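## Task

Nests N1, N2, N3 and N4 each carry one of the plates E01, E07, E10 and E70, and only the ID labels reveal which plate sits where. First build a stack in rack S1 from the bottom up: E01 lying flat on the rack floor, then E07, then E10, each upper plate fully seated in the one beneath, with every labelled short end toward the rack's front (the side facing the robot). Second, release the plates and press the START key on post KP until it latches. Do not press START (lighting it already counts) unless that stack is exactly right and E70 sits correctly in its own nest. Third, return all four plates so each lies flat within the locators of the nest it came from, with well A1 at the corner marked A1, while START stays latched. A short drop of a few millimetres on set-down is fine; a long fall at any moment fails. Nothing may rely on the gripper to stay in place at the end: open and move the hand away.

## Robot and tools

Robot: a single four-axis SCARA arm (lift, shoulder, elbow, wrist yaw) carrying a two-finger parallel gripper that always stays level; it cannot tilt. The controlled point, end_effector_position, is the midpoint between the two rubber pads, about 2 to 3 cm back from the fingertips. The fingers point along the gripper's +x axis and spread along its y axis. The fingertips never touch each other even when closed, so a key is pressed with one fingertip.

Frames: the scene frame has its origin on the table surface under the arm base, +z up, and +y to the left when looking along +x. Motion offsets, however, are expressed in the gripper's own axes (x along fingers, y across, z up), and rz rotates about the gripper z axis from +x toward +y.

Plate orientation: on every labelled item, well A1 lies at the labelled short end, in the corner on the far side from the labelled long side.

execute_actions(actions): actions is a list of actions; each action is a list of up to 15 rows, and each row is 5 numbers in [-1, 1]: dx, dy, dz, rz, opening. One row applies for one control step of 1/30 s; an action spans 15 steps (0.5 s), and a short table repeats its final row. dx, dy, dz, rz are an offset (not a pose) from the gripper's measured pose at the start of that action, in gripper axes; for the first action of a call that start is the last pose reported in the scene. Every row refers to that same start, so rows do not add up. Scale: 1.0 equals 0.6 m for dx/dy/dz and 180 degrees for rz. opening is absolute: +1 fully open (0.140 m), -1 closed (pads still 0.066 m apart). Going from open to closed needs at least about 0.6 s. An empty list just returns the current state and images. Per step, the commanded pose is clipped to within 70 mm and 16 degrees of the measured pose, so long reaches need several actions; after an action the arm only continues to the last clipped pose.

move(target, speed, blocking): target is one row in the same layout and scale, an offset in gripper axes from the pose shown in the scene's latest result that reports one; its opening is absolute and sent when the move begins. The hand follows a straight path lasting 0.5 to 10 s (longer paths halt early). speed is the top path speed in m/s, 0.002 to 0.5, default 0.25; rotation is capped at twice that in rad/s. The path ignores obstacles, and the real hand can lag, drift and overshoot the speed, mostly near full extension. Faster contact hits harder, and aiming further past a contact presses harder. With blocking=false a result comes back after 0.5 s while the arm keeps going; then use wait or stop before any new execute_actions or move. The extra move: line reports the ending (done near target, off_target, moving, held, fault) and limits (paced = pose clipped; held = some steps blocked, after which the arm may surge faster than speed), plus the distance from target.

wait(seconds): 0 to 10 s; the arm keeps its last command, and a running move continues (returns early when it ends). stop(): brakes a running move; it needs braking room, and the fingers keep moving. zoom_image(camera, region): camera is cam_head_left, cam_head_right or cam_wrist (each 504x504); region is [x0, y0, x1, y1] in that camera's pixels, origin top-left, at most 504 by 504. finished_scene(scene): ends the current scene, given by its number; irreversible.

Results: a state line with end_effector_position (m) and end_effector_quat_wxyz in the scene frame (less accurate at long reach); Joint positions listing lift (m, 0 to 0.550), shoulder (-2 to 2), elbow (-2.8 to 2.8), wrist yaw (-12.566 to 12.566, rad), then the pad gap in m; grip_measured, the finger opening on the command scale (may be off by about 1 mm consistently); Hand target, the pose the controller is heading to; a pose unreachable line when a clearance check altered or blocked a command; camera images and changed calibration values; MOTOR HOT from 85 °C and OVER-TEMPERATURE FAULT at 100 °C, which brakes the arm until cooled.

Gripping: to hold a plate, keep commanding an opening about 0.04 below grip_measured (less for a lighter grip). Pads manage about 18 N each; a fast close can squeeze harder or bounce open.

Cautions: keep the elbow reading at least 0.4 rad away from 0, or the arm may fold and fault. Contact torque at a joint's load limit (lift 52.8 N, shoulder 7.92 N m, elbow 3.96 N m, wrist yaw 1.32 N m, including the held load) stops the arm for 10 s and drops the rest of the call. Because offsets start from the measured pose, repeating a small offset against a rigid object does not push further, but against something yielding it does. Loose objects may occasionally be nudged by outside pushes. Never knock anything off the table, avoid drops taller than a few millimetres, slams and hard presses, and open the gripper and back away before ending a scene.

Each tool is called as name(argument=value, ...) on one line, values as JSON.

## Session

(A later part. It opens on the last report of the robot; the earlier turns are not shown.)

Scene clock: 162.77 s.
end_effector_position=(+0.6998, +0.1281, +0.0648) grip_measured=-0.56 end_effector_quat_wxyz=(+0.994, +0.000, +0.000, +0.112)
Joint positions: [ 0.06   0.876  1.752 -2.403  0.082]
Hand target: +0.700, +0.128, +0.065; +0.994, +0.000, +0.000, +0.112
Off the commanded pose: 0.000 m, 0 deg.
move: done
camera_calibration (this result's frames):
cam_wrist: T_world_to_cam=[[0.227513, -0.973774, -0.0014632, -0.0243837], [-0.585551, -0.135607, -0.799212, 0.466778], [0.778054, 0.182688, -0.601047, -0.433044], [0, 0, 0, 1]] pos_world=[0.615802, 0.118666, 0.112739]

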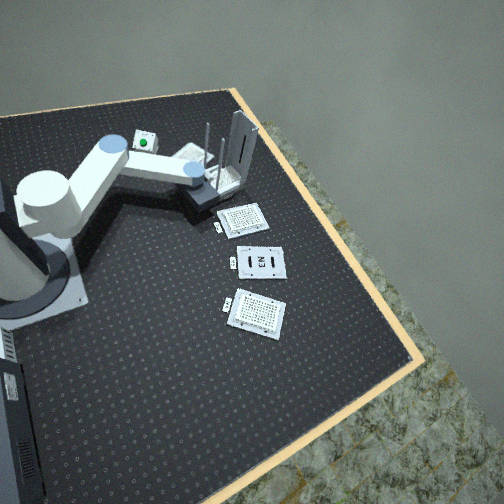

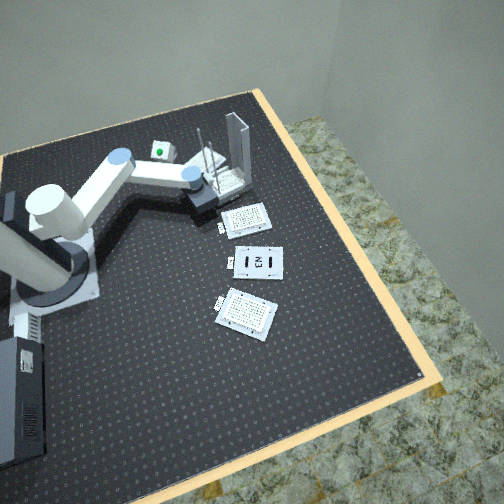

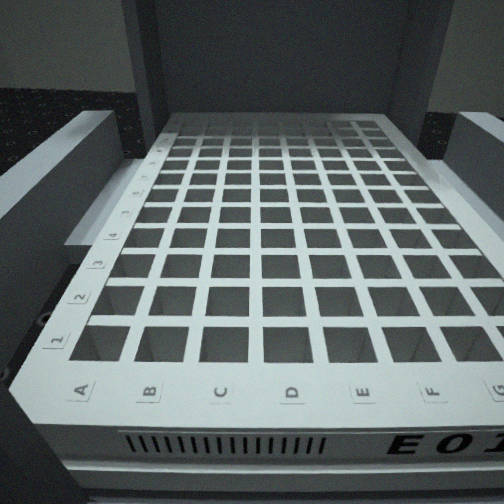

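zoom_image(camera="cam_head_right", region=[180, 140, 270, 230])

Region (180, 140, 270, 230) of cam_head_right's 504x504 image, scaled by 5.600, with more detail than that image has.

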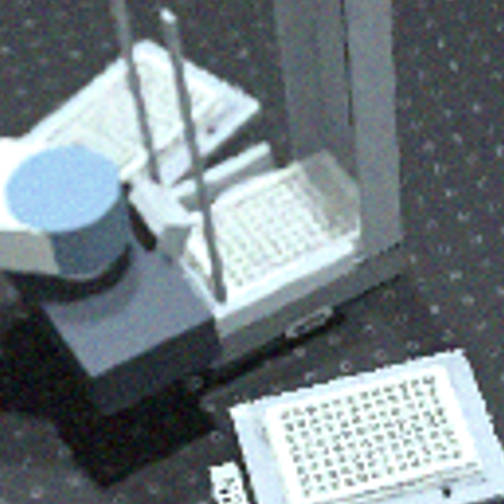

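move(target=[0, 0, -0.0167, 0, -0.6], speed=0.02)

Scene clock: 177.47 s.
end_effector_position=(+0.6998, +0.1281, +0.0631) grip_measured=-0.56 end_effector_quat_wxyz=(+0.994, +0.000, +0.000, +0.112)
Joint positions: [ 0.058  0.876  1.752 -2.403  0.082]
Hand target: +0.700, +0.128, +0.062; +0.994, +0.000, +0.000, +0.112
Off the commanded pose: 0.008 m, 0 deg.
TORQUE FAULT: the external load on joint 1 (lift) reached its load limit, and the arm stopped for 10 seconds. That time counts as 20 of the actions that you can send in this scene. The arm's remaining commands of this call were not run. The arm holds where it stopped, with its grip as last carried out, and accepts commands again: back off and push less far. The arm stops again, at the same cost, whenever a joint's load reaches its limit.
move: fault
camera_calibration (this result's frames):
cam_wrist: T_world_to_cam=[[0.227495, -0.973778, -0.0014632, -0.0243668], [-0.585554, -0.135597, -0.799212, 0.465336], [0.778057, 0.182674, -0.601047, -0.434099], [0, 0, 0, 1]] pos_world=[0.615777, 0.118669, 0.110953]

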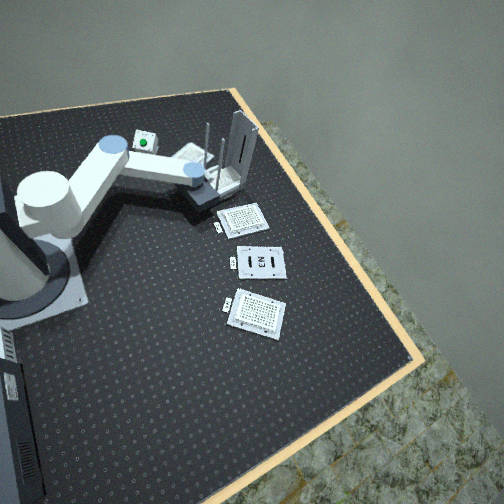

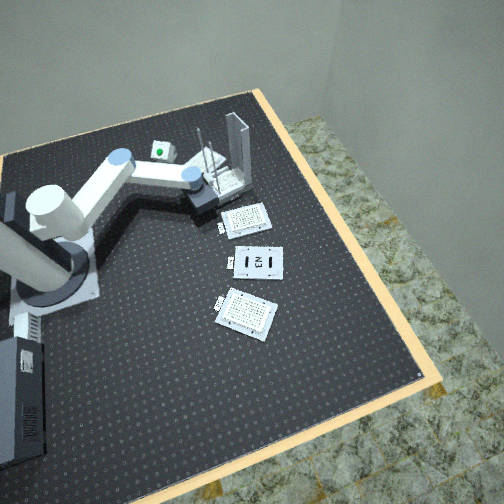

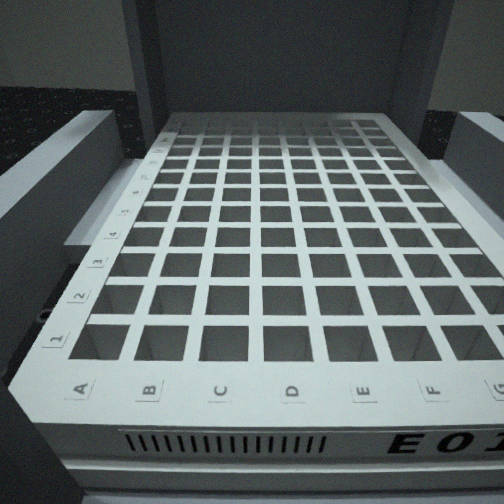

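execute_actions(actions=[[[0,0,0.001,0,-0.5],[0,0,0.001,0,-0.4],[0,0,0.001,0,-0.3],[0,0,0.001,0,-0.2],[0,0,0.001,0,-0.1],[0,0,0.001,0,0.0]]])

Scene clock: 181.43 s.
end_effector_position=(+0.6998, +0.1281, +0.0637) grip_measured=+0.00 end_effector_quat_wxyz=(+0.994, +0.000, +0.000, +0.112)
Joint positions: [ 0.059  0.876  1.752 -2.403  0.103]
Hand target: +0.700, +0.128, +0.064; +0.994, +0.000, +0.000, +0.112
Off the commanded pose: 0.000 m, 0 deg.
camera_calibration (this result's frames):
cam_wrist: T_world_to_cam=[[0.227478, -0.973782, -0.0014632, -0.0243549], [-0.585556, -0.135587, -0.799212, 0.465865], [0.77806, 0.18266, -0.601047, -0.433706], [0, 0, 0, 1]] pos_world=[0.615779, 0.118669, 0.111612]

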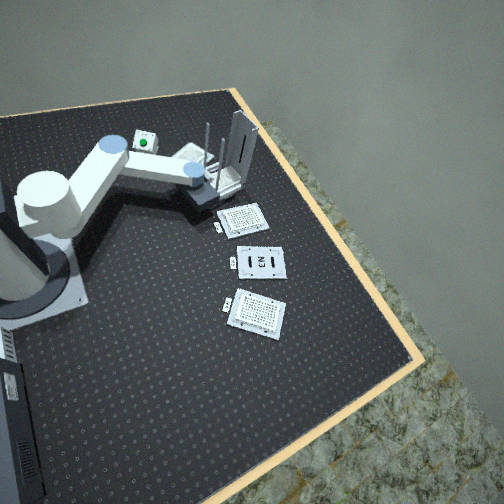

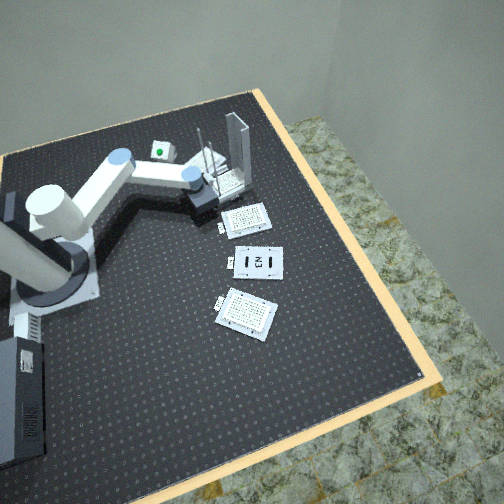

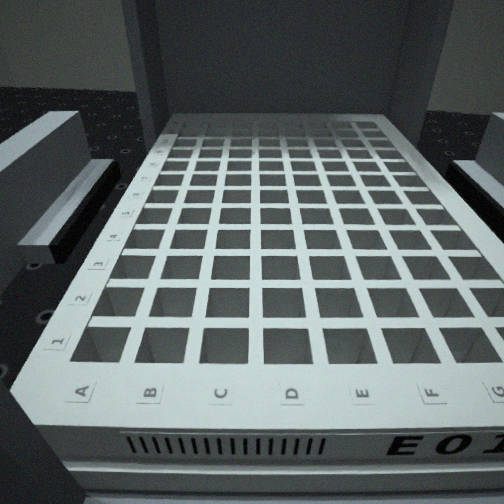

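move(target=[-0.19, 0, 0.008, 0, 0.0], speed=0.2)

Scene clock: 187.00 s.
end_effector_position=(+0.5886, +0.1027, +0.0685) grip_measured=+0.00 end_effector_quat_wxyz=(+0.994, +0.000, +0.000, +0.112)
Joint positions: [ 0.063  1.128  1.156 -2.061  0.103]
Hand target: +0.589, +0.103, +0.069; +0.994, +0.000, +0.000, +0.112
Off the commanded pose: 0.000 m, 0 deg.
move: done
camera_calibration (this result's frames):
cam_wrist: T_world_to_cam=[[0.22716, -0.973856, -0.0014632, -0.0236082], [-0.5856, -0.135395, -0.799212, 0.401108], [0.77812, 0.182406, -0.601047, -0.339677], [0, 0, 0, 1]] pos_world=[0.504561, 0.0932761, 0.116373]

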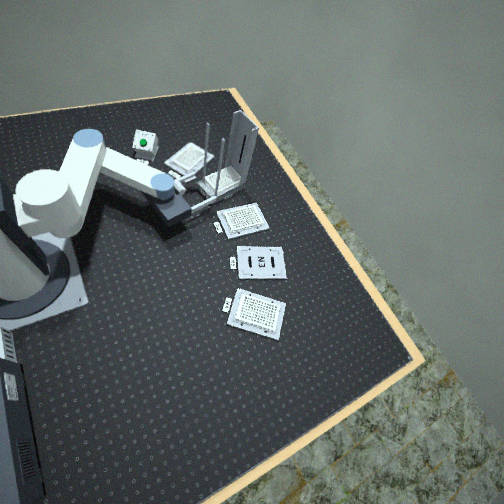

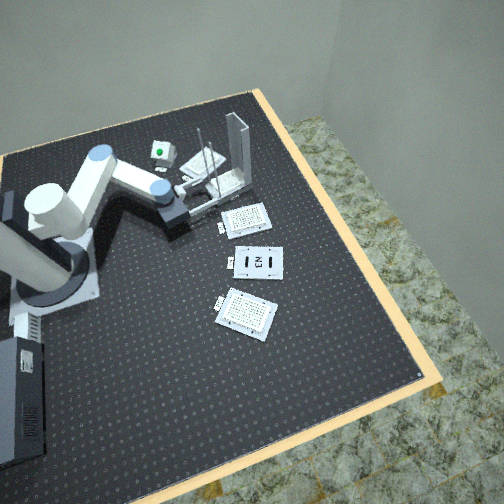

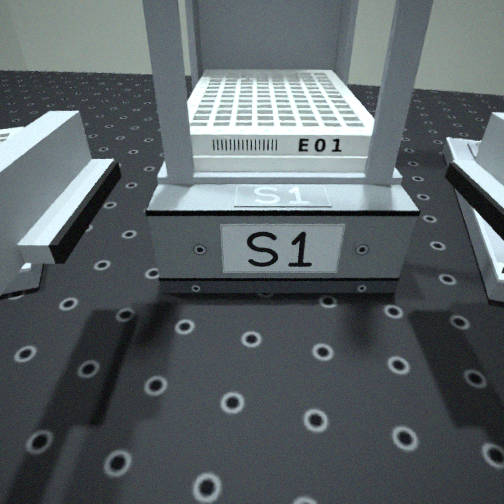

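move(target=[-0.1758, -0.7782, 0, -0.2988, 0.2], speed=0.3)

Scene clock: 194.03 s.
end_effector_position=(+0.5895, -0.3760, +0.0685) grip_measured=+0.20 end_effector_quat_wxyz=(+0.937, +0.000, +0.000, -0.350)
Joint positions: [ 0.063 -0.167  1.874 -2.422  0.11 ]
Hand target: +0.590, -0.376, +0.068; +0.937, +0.000, +0.000, -0.350
Off the commanded pose: 0.000 m, 0 deg.
move: done
camera_calibration (this result's frames):
cam_wrist: T_world_to_cam=[[-0.651439, -0.7587, -0.0014632, 0.108924], [-0.455254, 0.392433, -0.799212, 0.458474], [0.606936, -0.519972, -0.601047, -0.416262], [0, 0, 0, 1]] pos_world=[0.532324, -0.313724, 0.116385]

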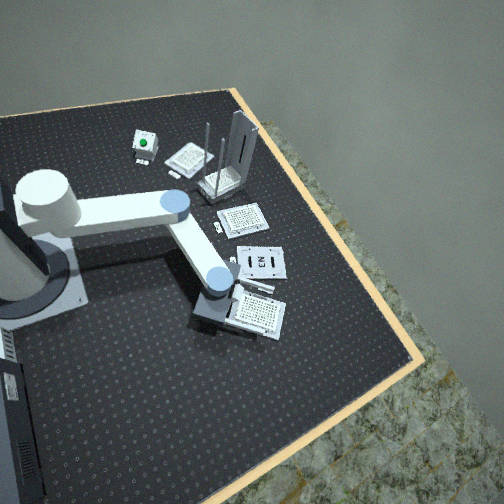

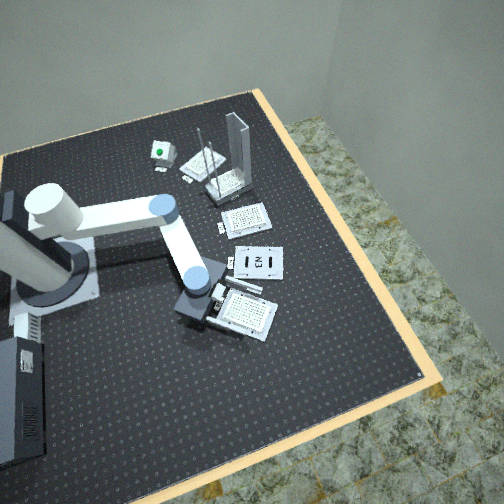

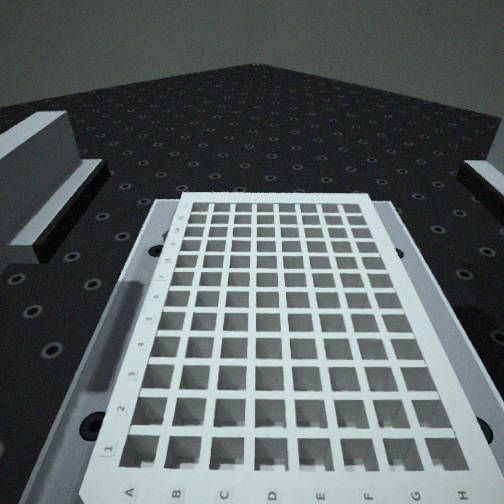

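zoom_image(camera="cam_wrist", region=[60, 180, 504, 504])

Region (60, 180, 504, 504) of cam_wrist's 504x504 image, scaled by 1.135, with more detail than that image has; it fills the top 368 rows of this view, and the rest is white.

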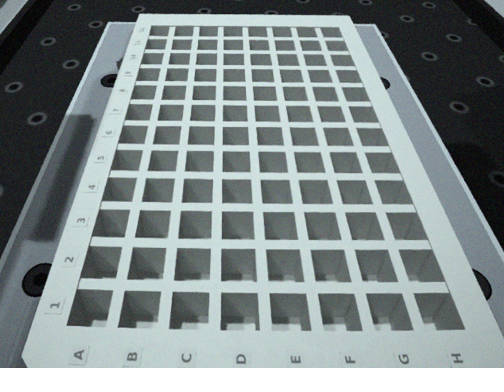

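move(target=[0, 0, -0.0583, -0.0033, 0.2], speed=0.08)

execute_actions(actions=[[[0,0,0,0,0.1],[0,0,0,0,0.0],[0,0,0,0,-0.1],[0,0,0,0,-0.2],[0,0,0,0,-0.3],[0,0,0,0,-0.35],[0,0,0,0,-0.4],[0,0,0,0,-0.43],[0,0,0,0,-0.46],[0,0,0,0,-0.49],[0,0,0,0,-0.52],[0,0,0,0,-0.54],[0,0,0,0,-0.56],[0,0,0,0,-0.58],[0,0,0,0,-0.6]], [[0,0,0,0,-0.6]]])

Scene clock: 202.60 s.
end_effector_position=(+0.5896, -0.3760, +0.0334) grip_measured=+0.20 end_effector_quat_wxyz=(+0.935, +0.000, +0.000, -0.355)
Joint positions: [ 0.028 -0.163  1.874 -2.436  0.11 ]
Hand target: +0.590, -0.376, +0.034; +0.935, +0.000, +0.000, -0.355
Off the commanded pose: 0.000 m, 0 deg.
move: done
camera_calibration (this result's frames):
cam_wrist: T_world_to_cam=[[-0.659051, -0.752097, -0.0014632, 0.11585], [-0.451276, 0.397001, -0.799212, 0.429853], [0.601666, -0.526061, -0.601047, -0.436518], [0, 0, 0, 1]] pos_world=[0.532972, -0.313157, 0.0813457]

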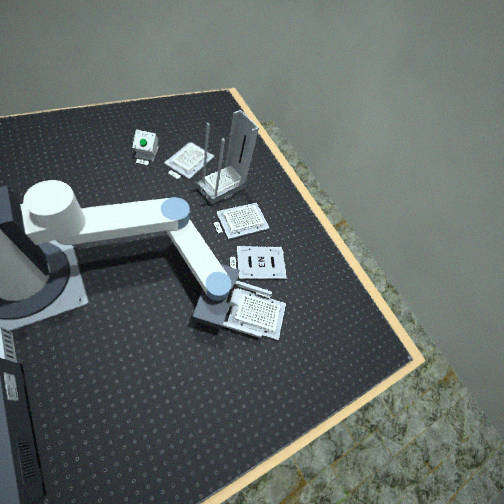

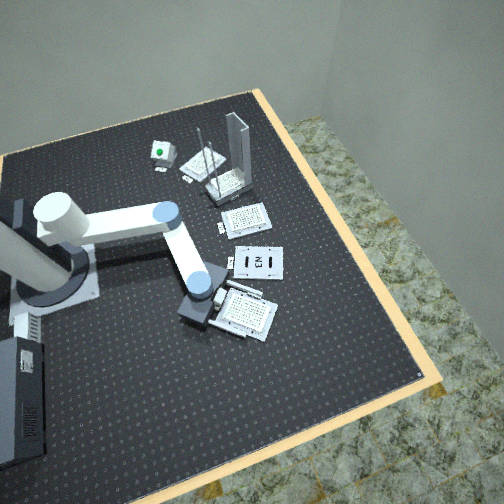

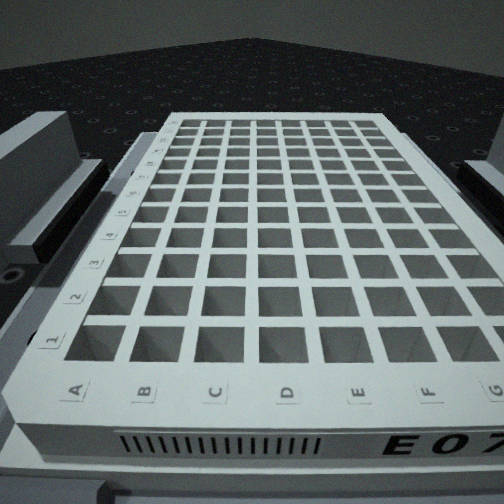

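Scene clock: 203.60 s.
end_effector_position=(+0.5898, -0.3757, +0.0336) grip_measured=-0.56 end_effector_quat_wxyz=(+0.935, +0.000, +0.000, -0.354)
Joint positions: [ 0.029 -0.163  1.874 -2.435  0.082]
Hand target: +0.590, -0.376, +0.034; +0.935, +0.000, +0.000, -0.354
Off the commanded pose: 0.000 m, 0 deg.
camera_calibration (this result's frames):
cam_wrist: T_world_to_cam=[[-0.658287, -0.752766, -0.0014632, 0.115482], [-0.451679, 0.396542, -0.799212, 0.430049], [0.6022, -0.52545, -0.601047, -0.436574], [0, 0, 0, 1]] pos_world=[0.533169, -0.312999, 0.081468]

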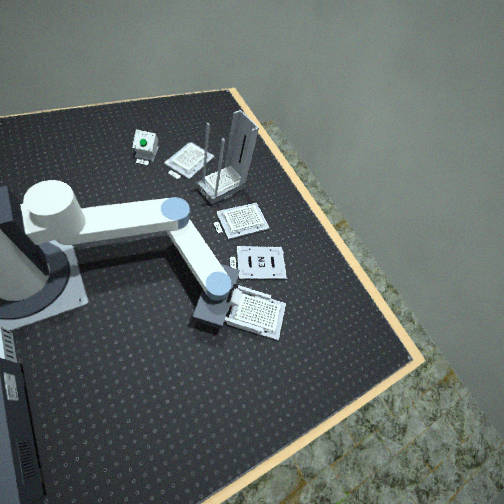

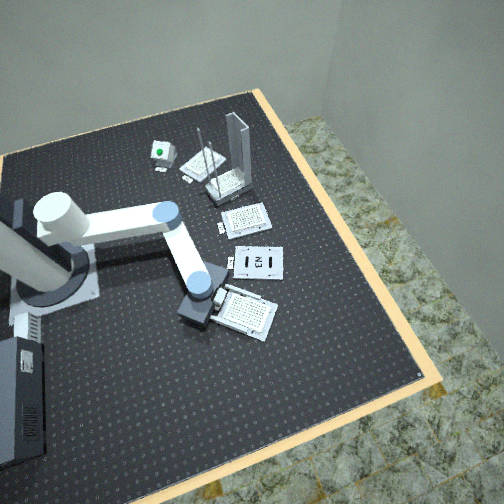

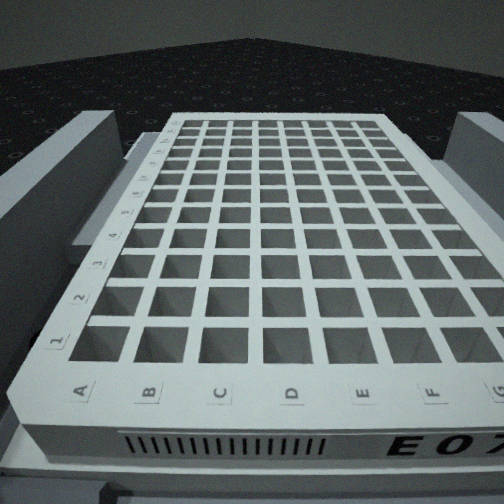

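move(target=[0, 0, 0.4857, 0, -0.6], speed=0.3)

move(target=[-0.4188, 0.7505, 0, 0.3019, -0.6], speed=0.3)

Scene clock: 209.20 s.
end_effector_position=(+0.5898, -0.3757, +0.3250) grip_measured=-0.56 end_effector_quat_wxyz=(+0.935, +0.000, +0.000, -0.354)
Joint positions: [ 0.32  -0.163  1.874 -2.435  0.082]
Hand target: +0.590, -0.376, +0.325; +0.935, +0.000, +0.000, -0.354
Off the commanded pose: 0.000 m, 0 deg.
move: done
camera_calibration (this result's frames):
cam_wrist: T_world_to_cam=[[-0.658241, -0.752805, -0.0014632, 0.115884], [-0.451703, 0.396515, -0.799212, 0.663003], [0.602232, -0.525414, -0.601047, -0.261402], [0, 0, 0, 1]] pos_world=[0.533184, -0.312997, 0.372935]

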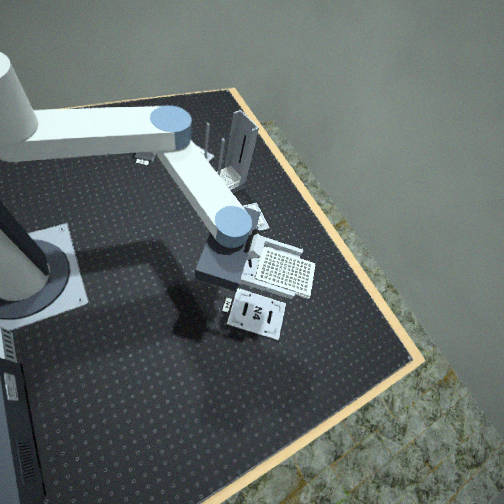

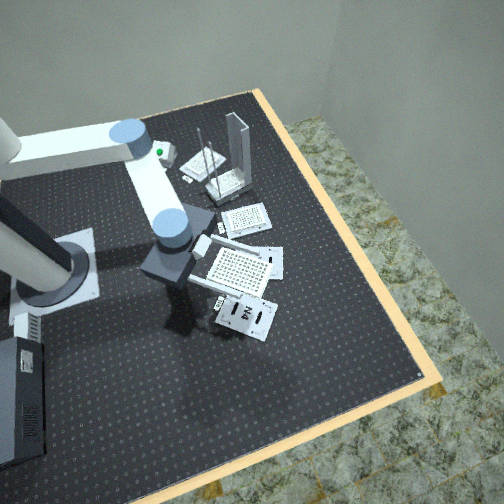

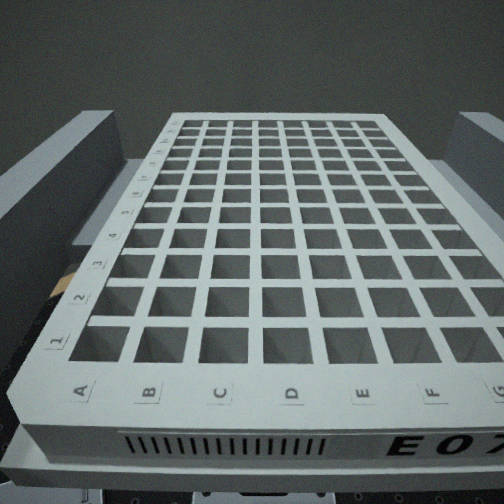

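Scene clock: 211.30 s.
end_effector_position=(+0.6995, +0.1282, +0.3250) grip_measured=-0.56 end_effector_quat_wxyz=(+0.994, +0.000, +0.000, +0.112)
Joint positions: [ 0.32   0.876  1.75  -2.401  0.082]
Hand target: +0.700, +0.128, +0.325; +0.994, +0.000, +0.000, +0.112
Off the commanded pose: 0.000 m, 0 deg.
move: done
camera_calibration (this result's frames):
cam_wrist: T_world_to_cam=[[0.228596, -0.97352, -0.0014632, -0.0246079], [-0.5854, -0.136259, -0.799212, 0.674565], [0.77785, 0.183553, -0.601047, -0.276445], [0, 0, 0, 1]] pos_world=[0.615549, 0.118702, 0.372928]

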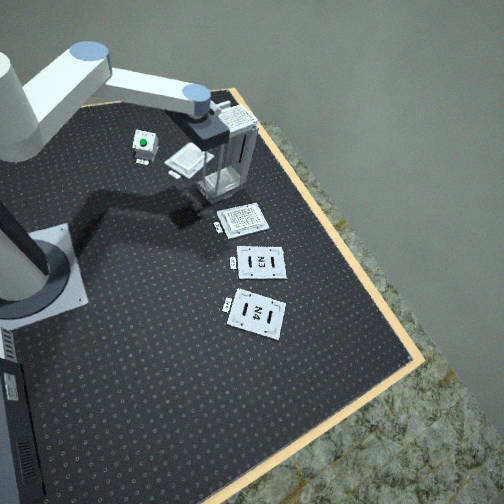

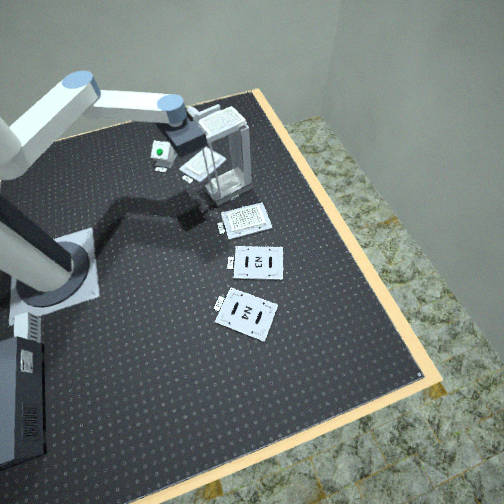

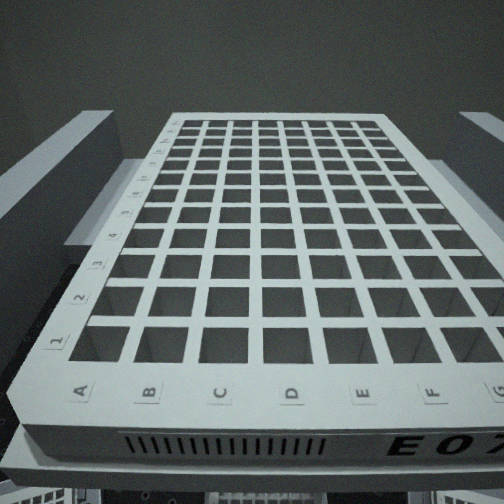

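move(target=[0, 0, -0.06, 0, -0.6], speed=0.05)

move(target=[0, 0, -0.348, 0, -0.6], speed=0.12)

Scene clock: 218.67 s.
end_effector_position=(+0.6995, +0.1282, +0.2890) grip_measured=-0.56 end_effector_quat_wxyz=(+0.994, +0.000, +0.000, +0.112)
Joint positions: [ 0.284  0.876  1.75  -2.401  0.082]
Hand target: +0.700, +0.128, +0.289; +0.994, +0.000, +0.000, +0.112
Off the commanded pose: 0.000 m, 0 deg.
move: done
camera_calibration (this result's frames):
cam_wrist: T_world_to_cam=[[0.228548, -0.973532, -0.0014632, -0.0246476], [-0.585407, -0.13623, -0.799212, 0.645734], [0.777859, 0.183515, -0.601047, -0.298126], [0, 0, 0, 1]] pos_world=[0.615551, 0.118684, 0.336855]

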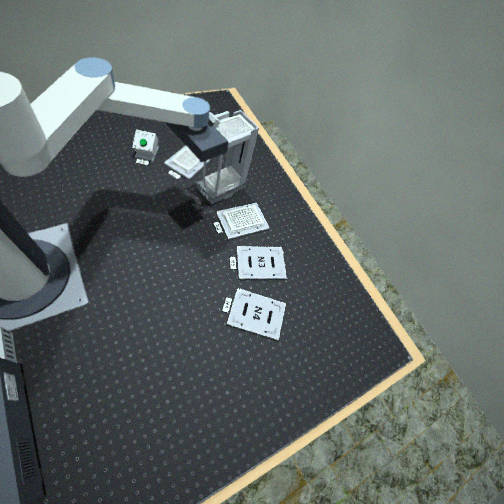

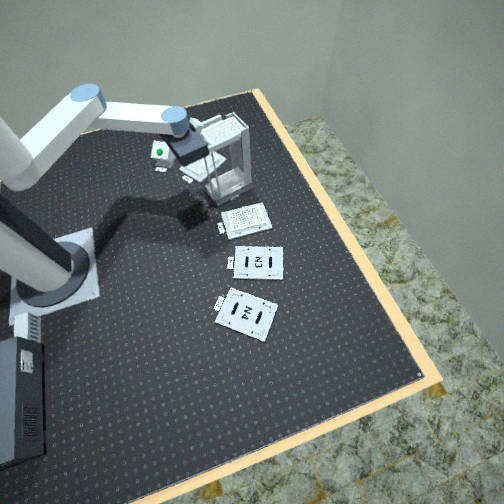

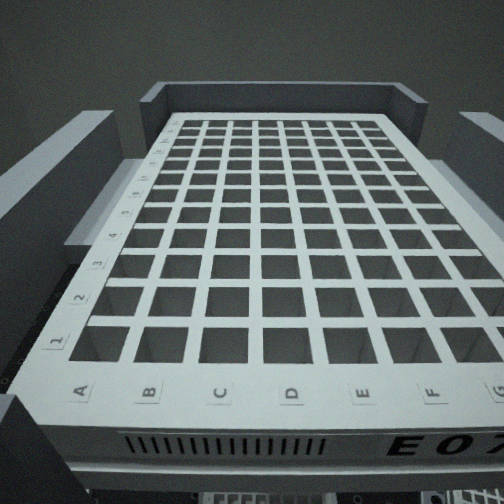

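Scene clock: 220.73 s.
end_effector_position=(+0.6995, +0.1282, +0.0801) grip_measured=-0.56 end_effector_quat_wxyz=(+0.994, +0.000, +0.000, +0.112)
Joint positions: [ 0.075  0.876  1.75  -2.401  0.082]
Hand target: +0.700, +0.128, +0.080; +0.994, +0.000, +0.000, +0.112
Off the commanded pose: 0.000 m, 0 deg.
move: done
camera_calibration (this result's frames):
cam_wrist: T_world_to_cam=[[0.228552, -0.973531, -0.0014632, -0.024955], [-0.585406, -0.136232, -0.799212, 0.478801], [0.777858, 0.183518, -0.601047, -0.42367], [0, 0, 0, 1]] pos_world=[0.615552, 0.118685, 0.127982]

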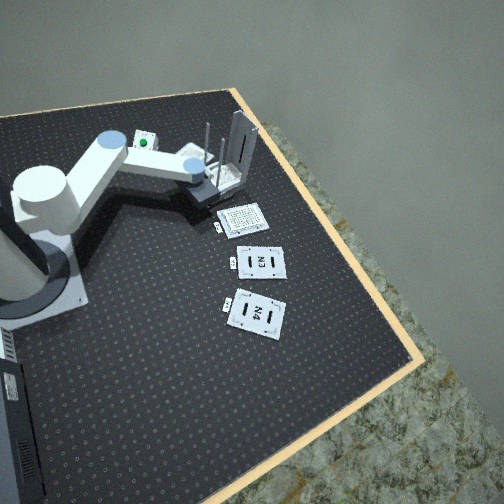

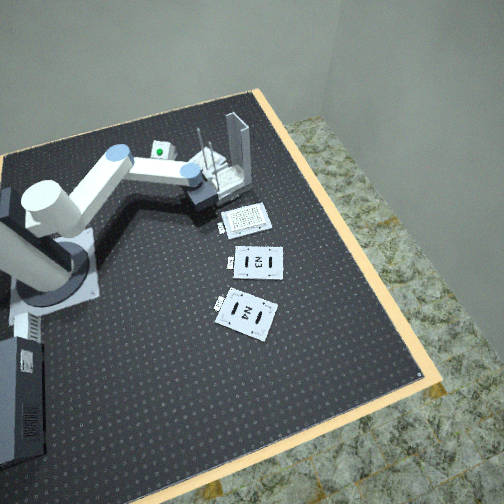

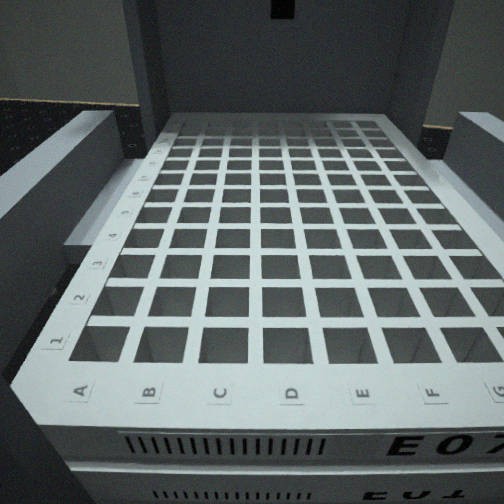

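Now small steps down (0.6 mm each).

execute_actions(actions=[[[0,0,-0.001,0,-0.6]],[[0,0,-0.001,0,-0.6]],[[0,0,-0.001,0,-0.6]],[[0,0,-0.001,0,-0.6]],[[0,0,-0.001,0,-0.6]],[[0,0,-0.001,0,-0.6]],[[0,0,-0.001,0,-0.6]],[[0,0,-0.001,0,-0.6]]])

Scene clock: 226.50 s.
end_effector_position=(+0.6995, +0.1282, +0.0762) grip_measured=-0.56 end_effector_quat_wxyz=(+0.994, +0.000, +0.000, +0.112)
Joint positions: [ 0.071  0.876  1.75  -2.401  0.082]
Hand target: +0.700, +0.128, +0.076; +0.994, +0.000, +0.000, +0.112
Off the commanded pose: 0.001 m, 0 deg.
camera_calibration (this result's frames):
cam_wrist: T_world_to_cam=[[0.22858, -0.973524, -0.0014632, -0.0249783], [-0.585402, -0.136249, -0.799212, 0.475658], [0.777853, 0.183541, -0.601047, -0.426021], [0, 0, 0, 1]] pos_world=[0.615542, 0.118683, 0.124057]

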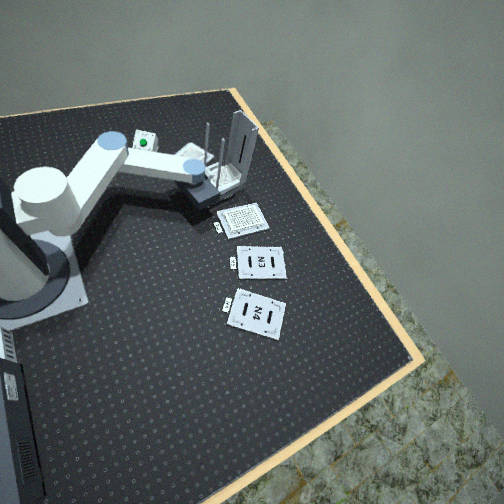

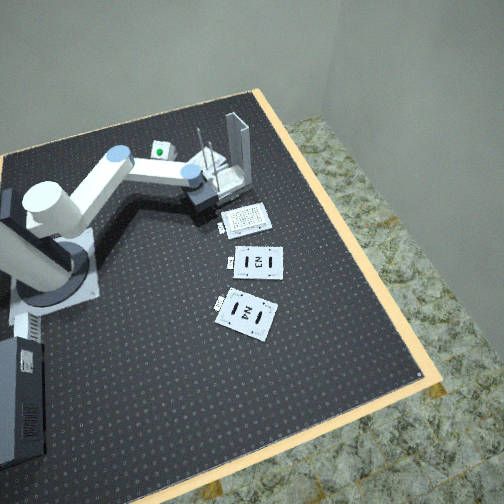

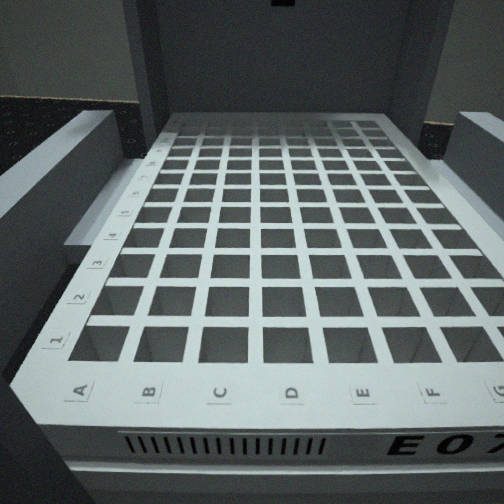

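execute_actions(actions=[[[0,0,0.0008,0,-0.5],[0,0,0.0008,0,-0.4],[0,0,0.0008,0,-0.3],[0,0,0.0008,0,-0.2],[0,0,0.0008,0,-0.1],[0,0,0.0008,0,0.0]]])

move(target=[-0.19, 0, 0, 0, 0.0], speed=0.2)

Scene clock: 230.07 s.
end_effector_position=(+0.6995, +0.1282, +0.0767) grip_measured=+0.00 end_effector_quat_wxyz=(+0.994, +0.000, +0.000, +0.112)
Joint positions: [ 0.072  0.876  1.75  -2.401  0.103]
Hand target: +0.700, +0.128, +0.077; +0.994, +0.000, +0.000, +0.112
Off the commanded pose: 0.000 m, 0 deg.
camera_calibration (this result's frames):
cam_wrist: T_world_to_cam=[[0.22858, -0.973524, -0.0014632, -0.0249772], [-0.585402, -0.136249, -0.799212, 0.476089], [0.777853, 0.183541, -0.601047, -0.425697], [0, 0, 0, 1]] pos_world=[0.615542, 0.118684, 0.124595]

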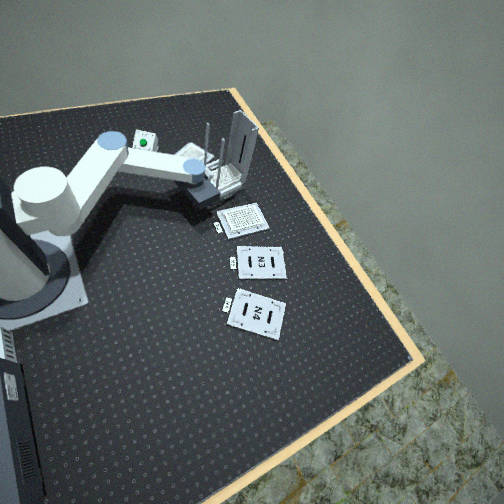

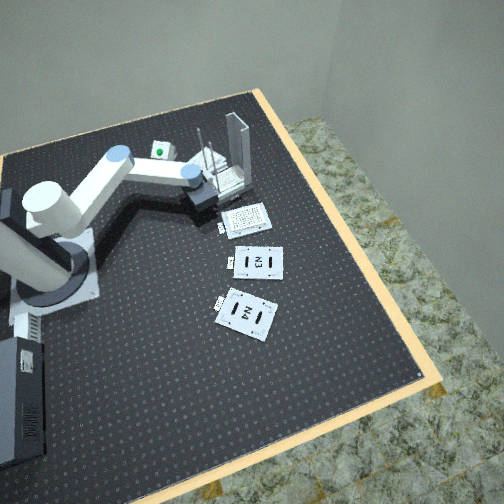

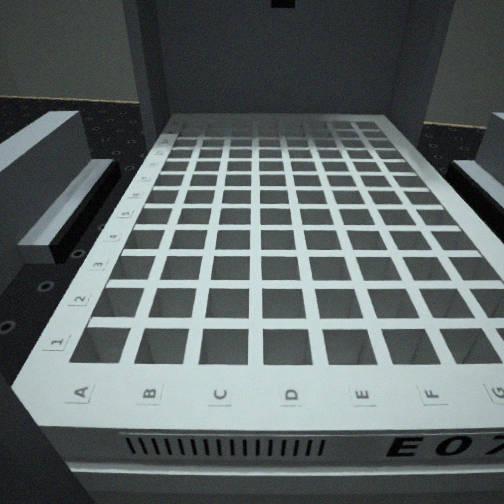

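Scene clock: 231.00 s.
end_effector_position=(+0.5884, +0.1026, +0.0767) grip_measured=+0.00 end_effector_quat_wxyz=(+0.994, +0.000, +0.000, +0.112)
Joint positions: [ 0.072  1.128  1.155 -2.059  0.103]
Hand target: +0.588, +0.103, +0.077; +0.994, +0.000, +0.000, +0.112
Off the commanded pose: 0.000 m, 0 deg.
move: done
camera_calibration (this result's frames):
cam_wrist: T_world_to_cam=[[0.228262, -0.973599, -0.0014632, -0.0242373], [-0.585447, -0.136058, -0.799212, 0.407523], [0.777913, 0.183286, -0.601047, -0.334534], [0, 0, 0, 1]] pos_world=[0.504354, 0.0931647, 0.124591]

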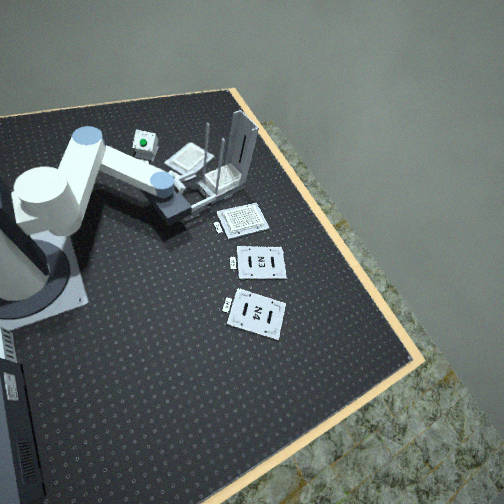

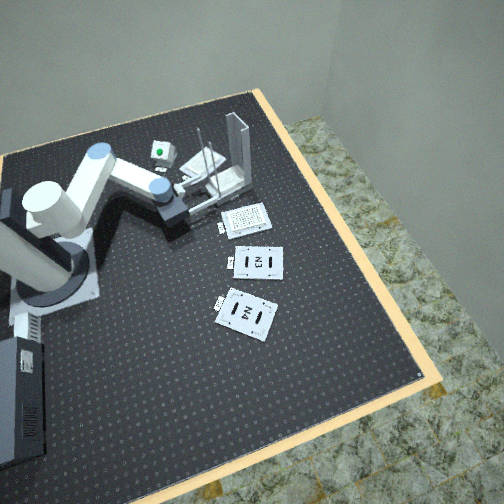

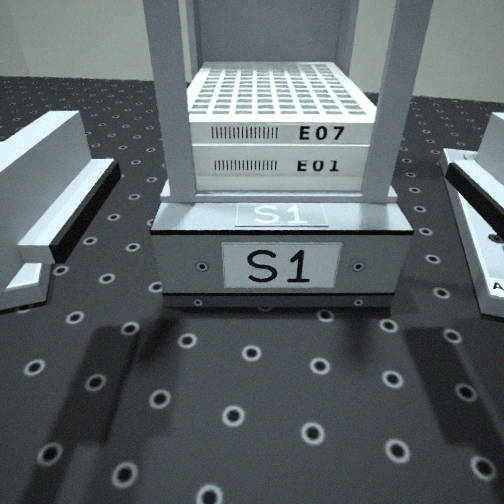

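move(target=[-0.0502, -0.2323, -0.0137, -0.0935, 0.1], speed=0.25)

move(target=[0.185, 0, 0, 0, 0.1], speed=0.2)

Scene clock: 237.73 s.
end_effector_position=(+0.5901, -0.0400, +0.0685) grip_measured=+0.10 end_effector_quat_wxyz=(+0.999, +0.000, +0.000, -0.035)
Joint positions: [ 0.064  0.781  1.114 -1.965  0.107]
Hand target: +0.590, -0.040, +0.068; +0.999, +0.000, +0.000, -0.034
Off the commanded pose: 0.000 m, 0 deg.
move: done
camera_calibration (this result's frames):
cam_wrist: T_world_to_cam=[[-0.0638251, -0.99796, -0.0014632, 0.00784243], [-0.599748, 0.039529, -0.799212, 0.398043], [0.79764, -0.0501323, -0.601047, -0.33563], [0, 0, 0, 1]] pos_world=[0.506937, -0.0247337, 0.116403]

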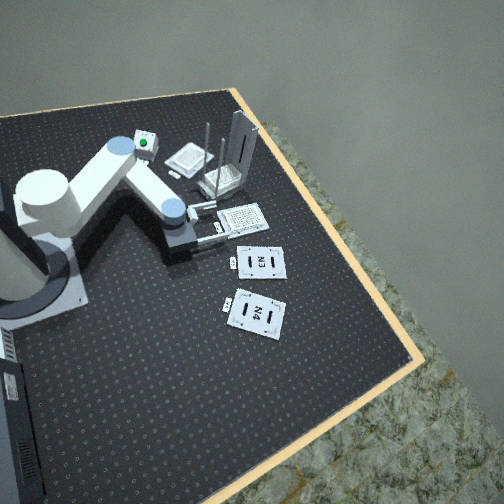

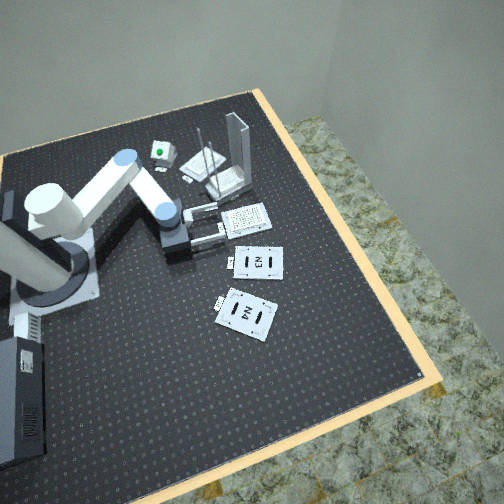

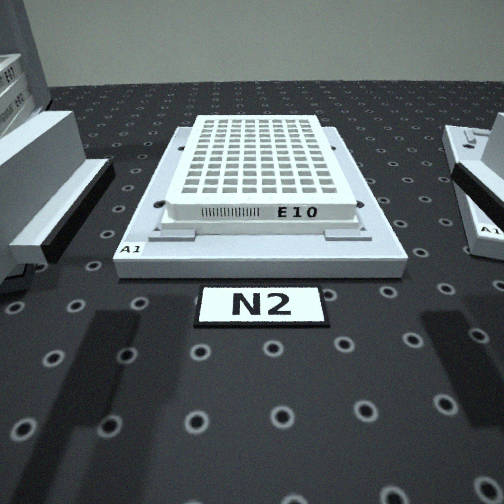

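Scene clock: 238.70 s.
end_effector_position=(+0.7009, -0.0477, +0.0685) grip_measured=+0.10 end_effector_quat_wxyz=(+0.999, +0.000, +0.000, -0.035)
Joint positions: [ 0.064  0.564  1.68  -2.313  0.107]
Hand target: +0.701, -0.048, +0.069; +0.999, +0.000, +0.000, -0.035
Off the commanded pose: 0.000 m, 0 deg.
move: done
camera_calibration (this result's frames):
cam_wrist: T_world_to_cam=[[-0.0635408, -0.997978, -0.0014632, 0.00708941], [-0.599759, 0.0393581, -0.799212, 0.464796], [0.797654, -0.049905, -0.601047, -0.424384], [0, 0, 0, 1]] pos_world=[0.617728, -0.0323973, 0.116406]

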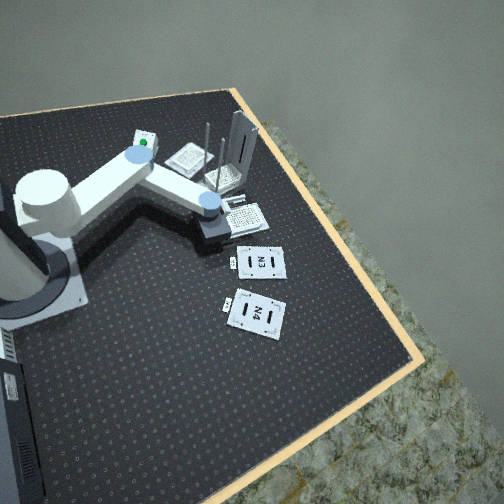

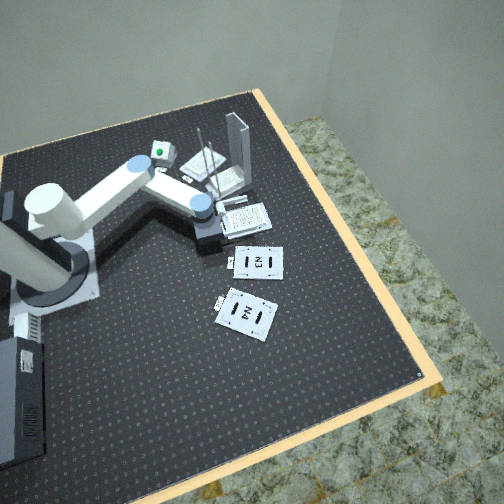

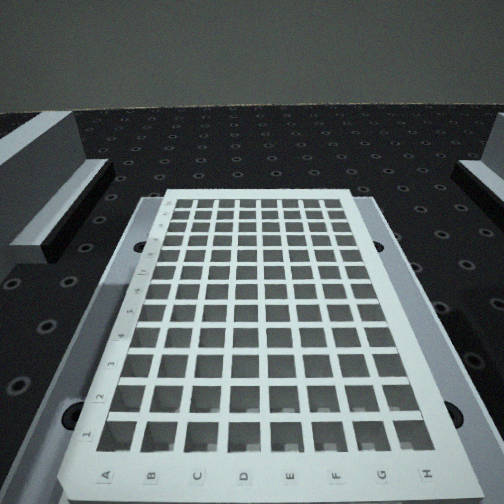

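move(target=[0.0042, 0.0117, 0, 0.0017, 0.1], speed=0.1)

Scene clock: 243.83 s.
end_effector_position=(+0.7038, -0.0409, +0.0685) grip_measured=+0.10 end_effector_quat_wxyz=(+0.999, +0.000, +0.000, -0.032)
Joint positions: [ 0.064  0.574  1.693 -2.331  0.107]
Hand target: +0.704, -0.041, +0.069; +0.999, +0.000, +0.000, -0.032
Off the commanded pose: 0.000 m, 0 deg.
move: done
camera_calibration (this result's frames):
cam_wrist: T_world_to_cam=[[-0.0580992, -0.99831, -0.0014632, 0.0102191], [-0.599965, 0.0360879, -0.799212, 0.466322], [0.797914, -0.0455558, -0.601047, -0.426421], [0, 0, 0, 1]] pos_world=[0.620618, -0.0260527, 0.116406]

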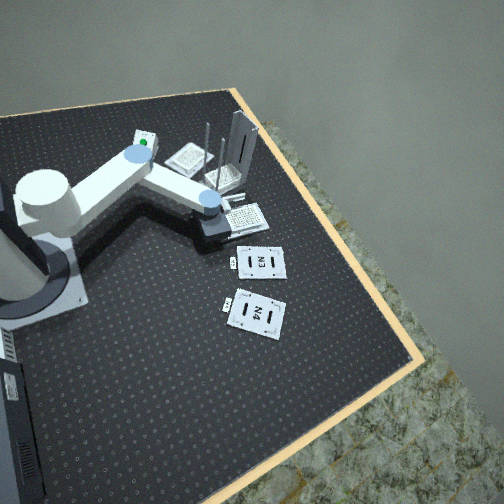

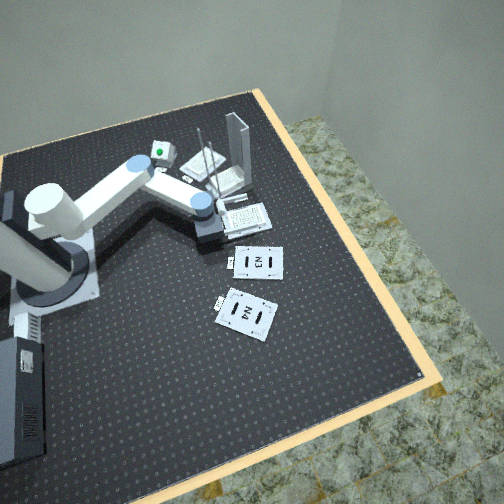

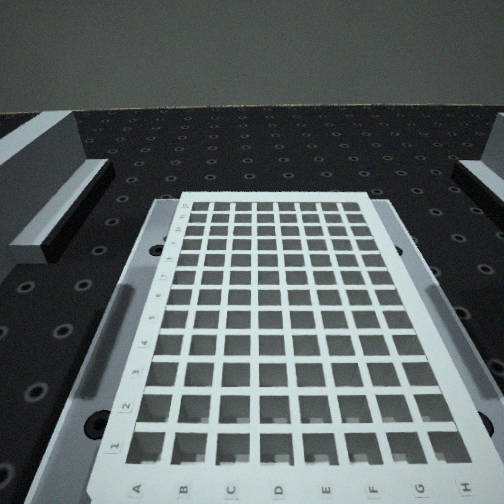

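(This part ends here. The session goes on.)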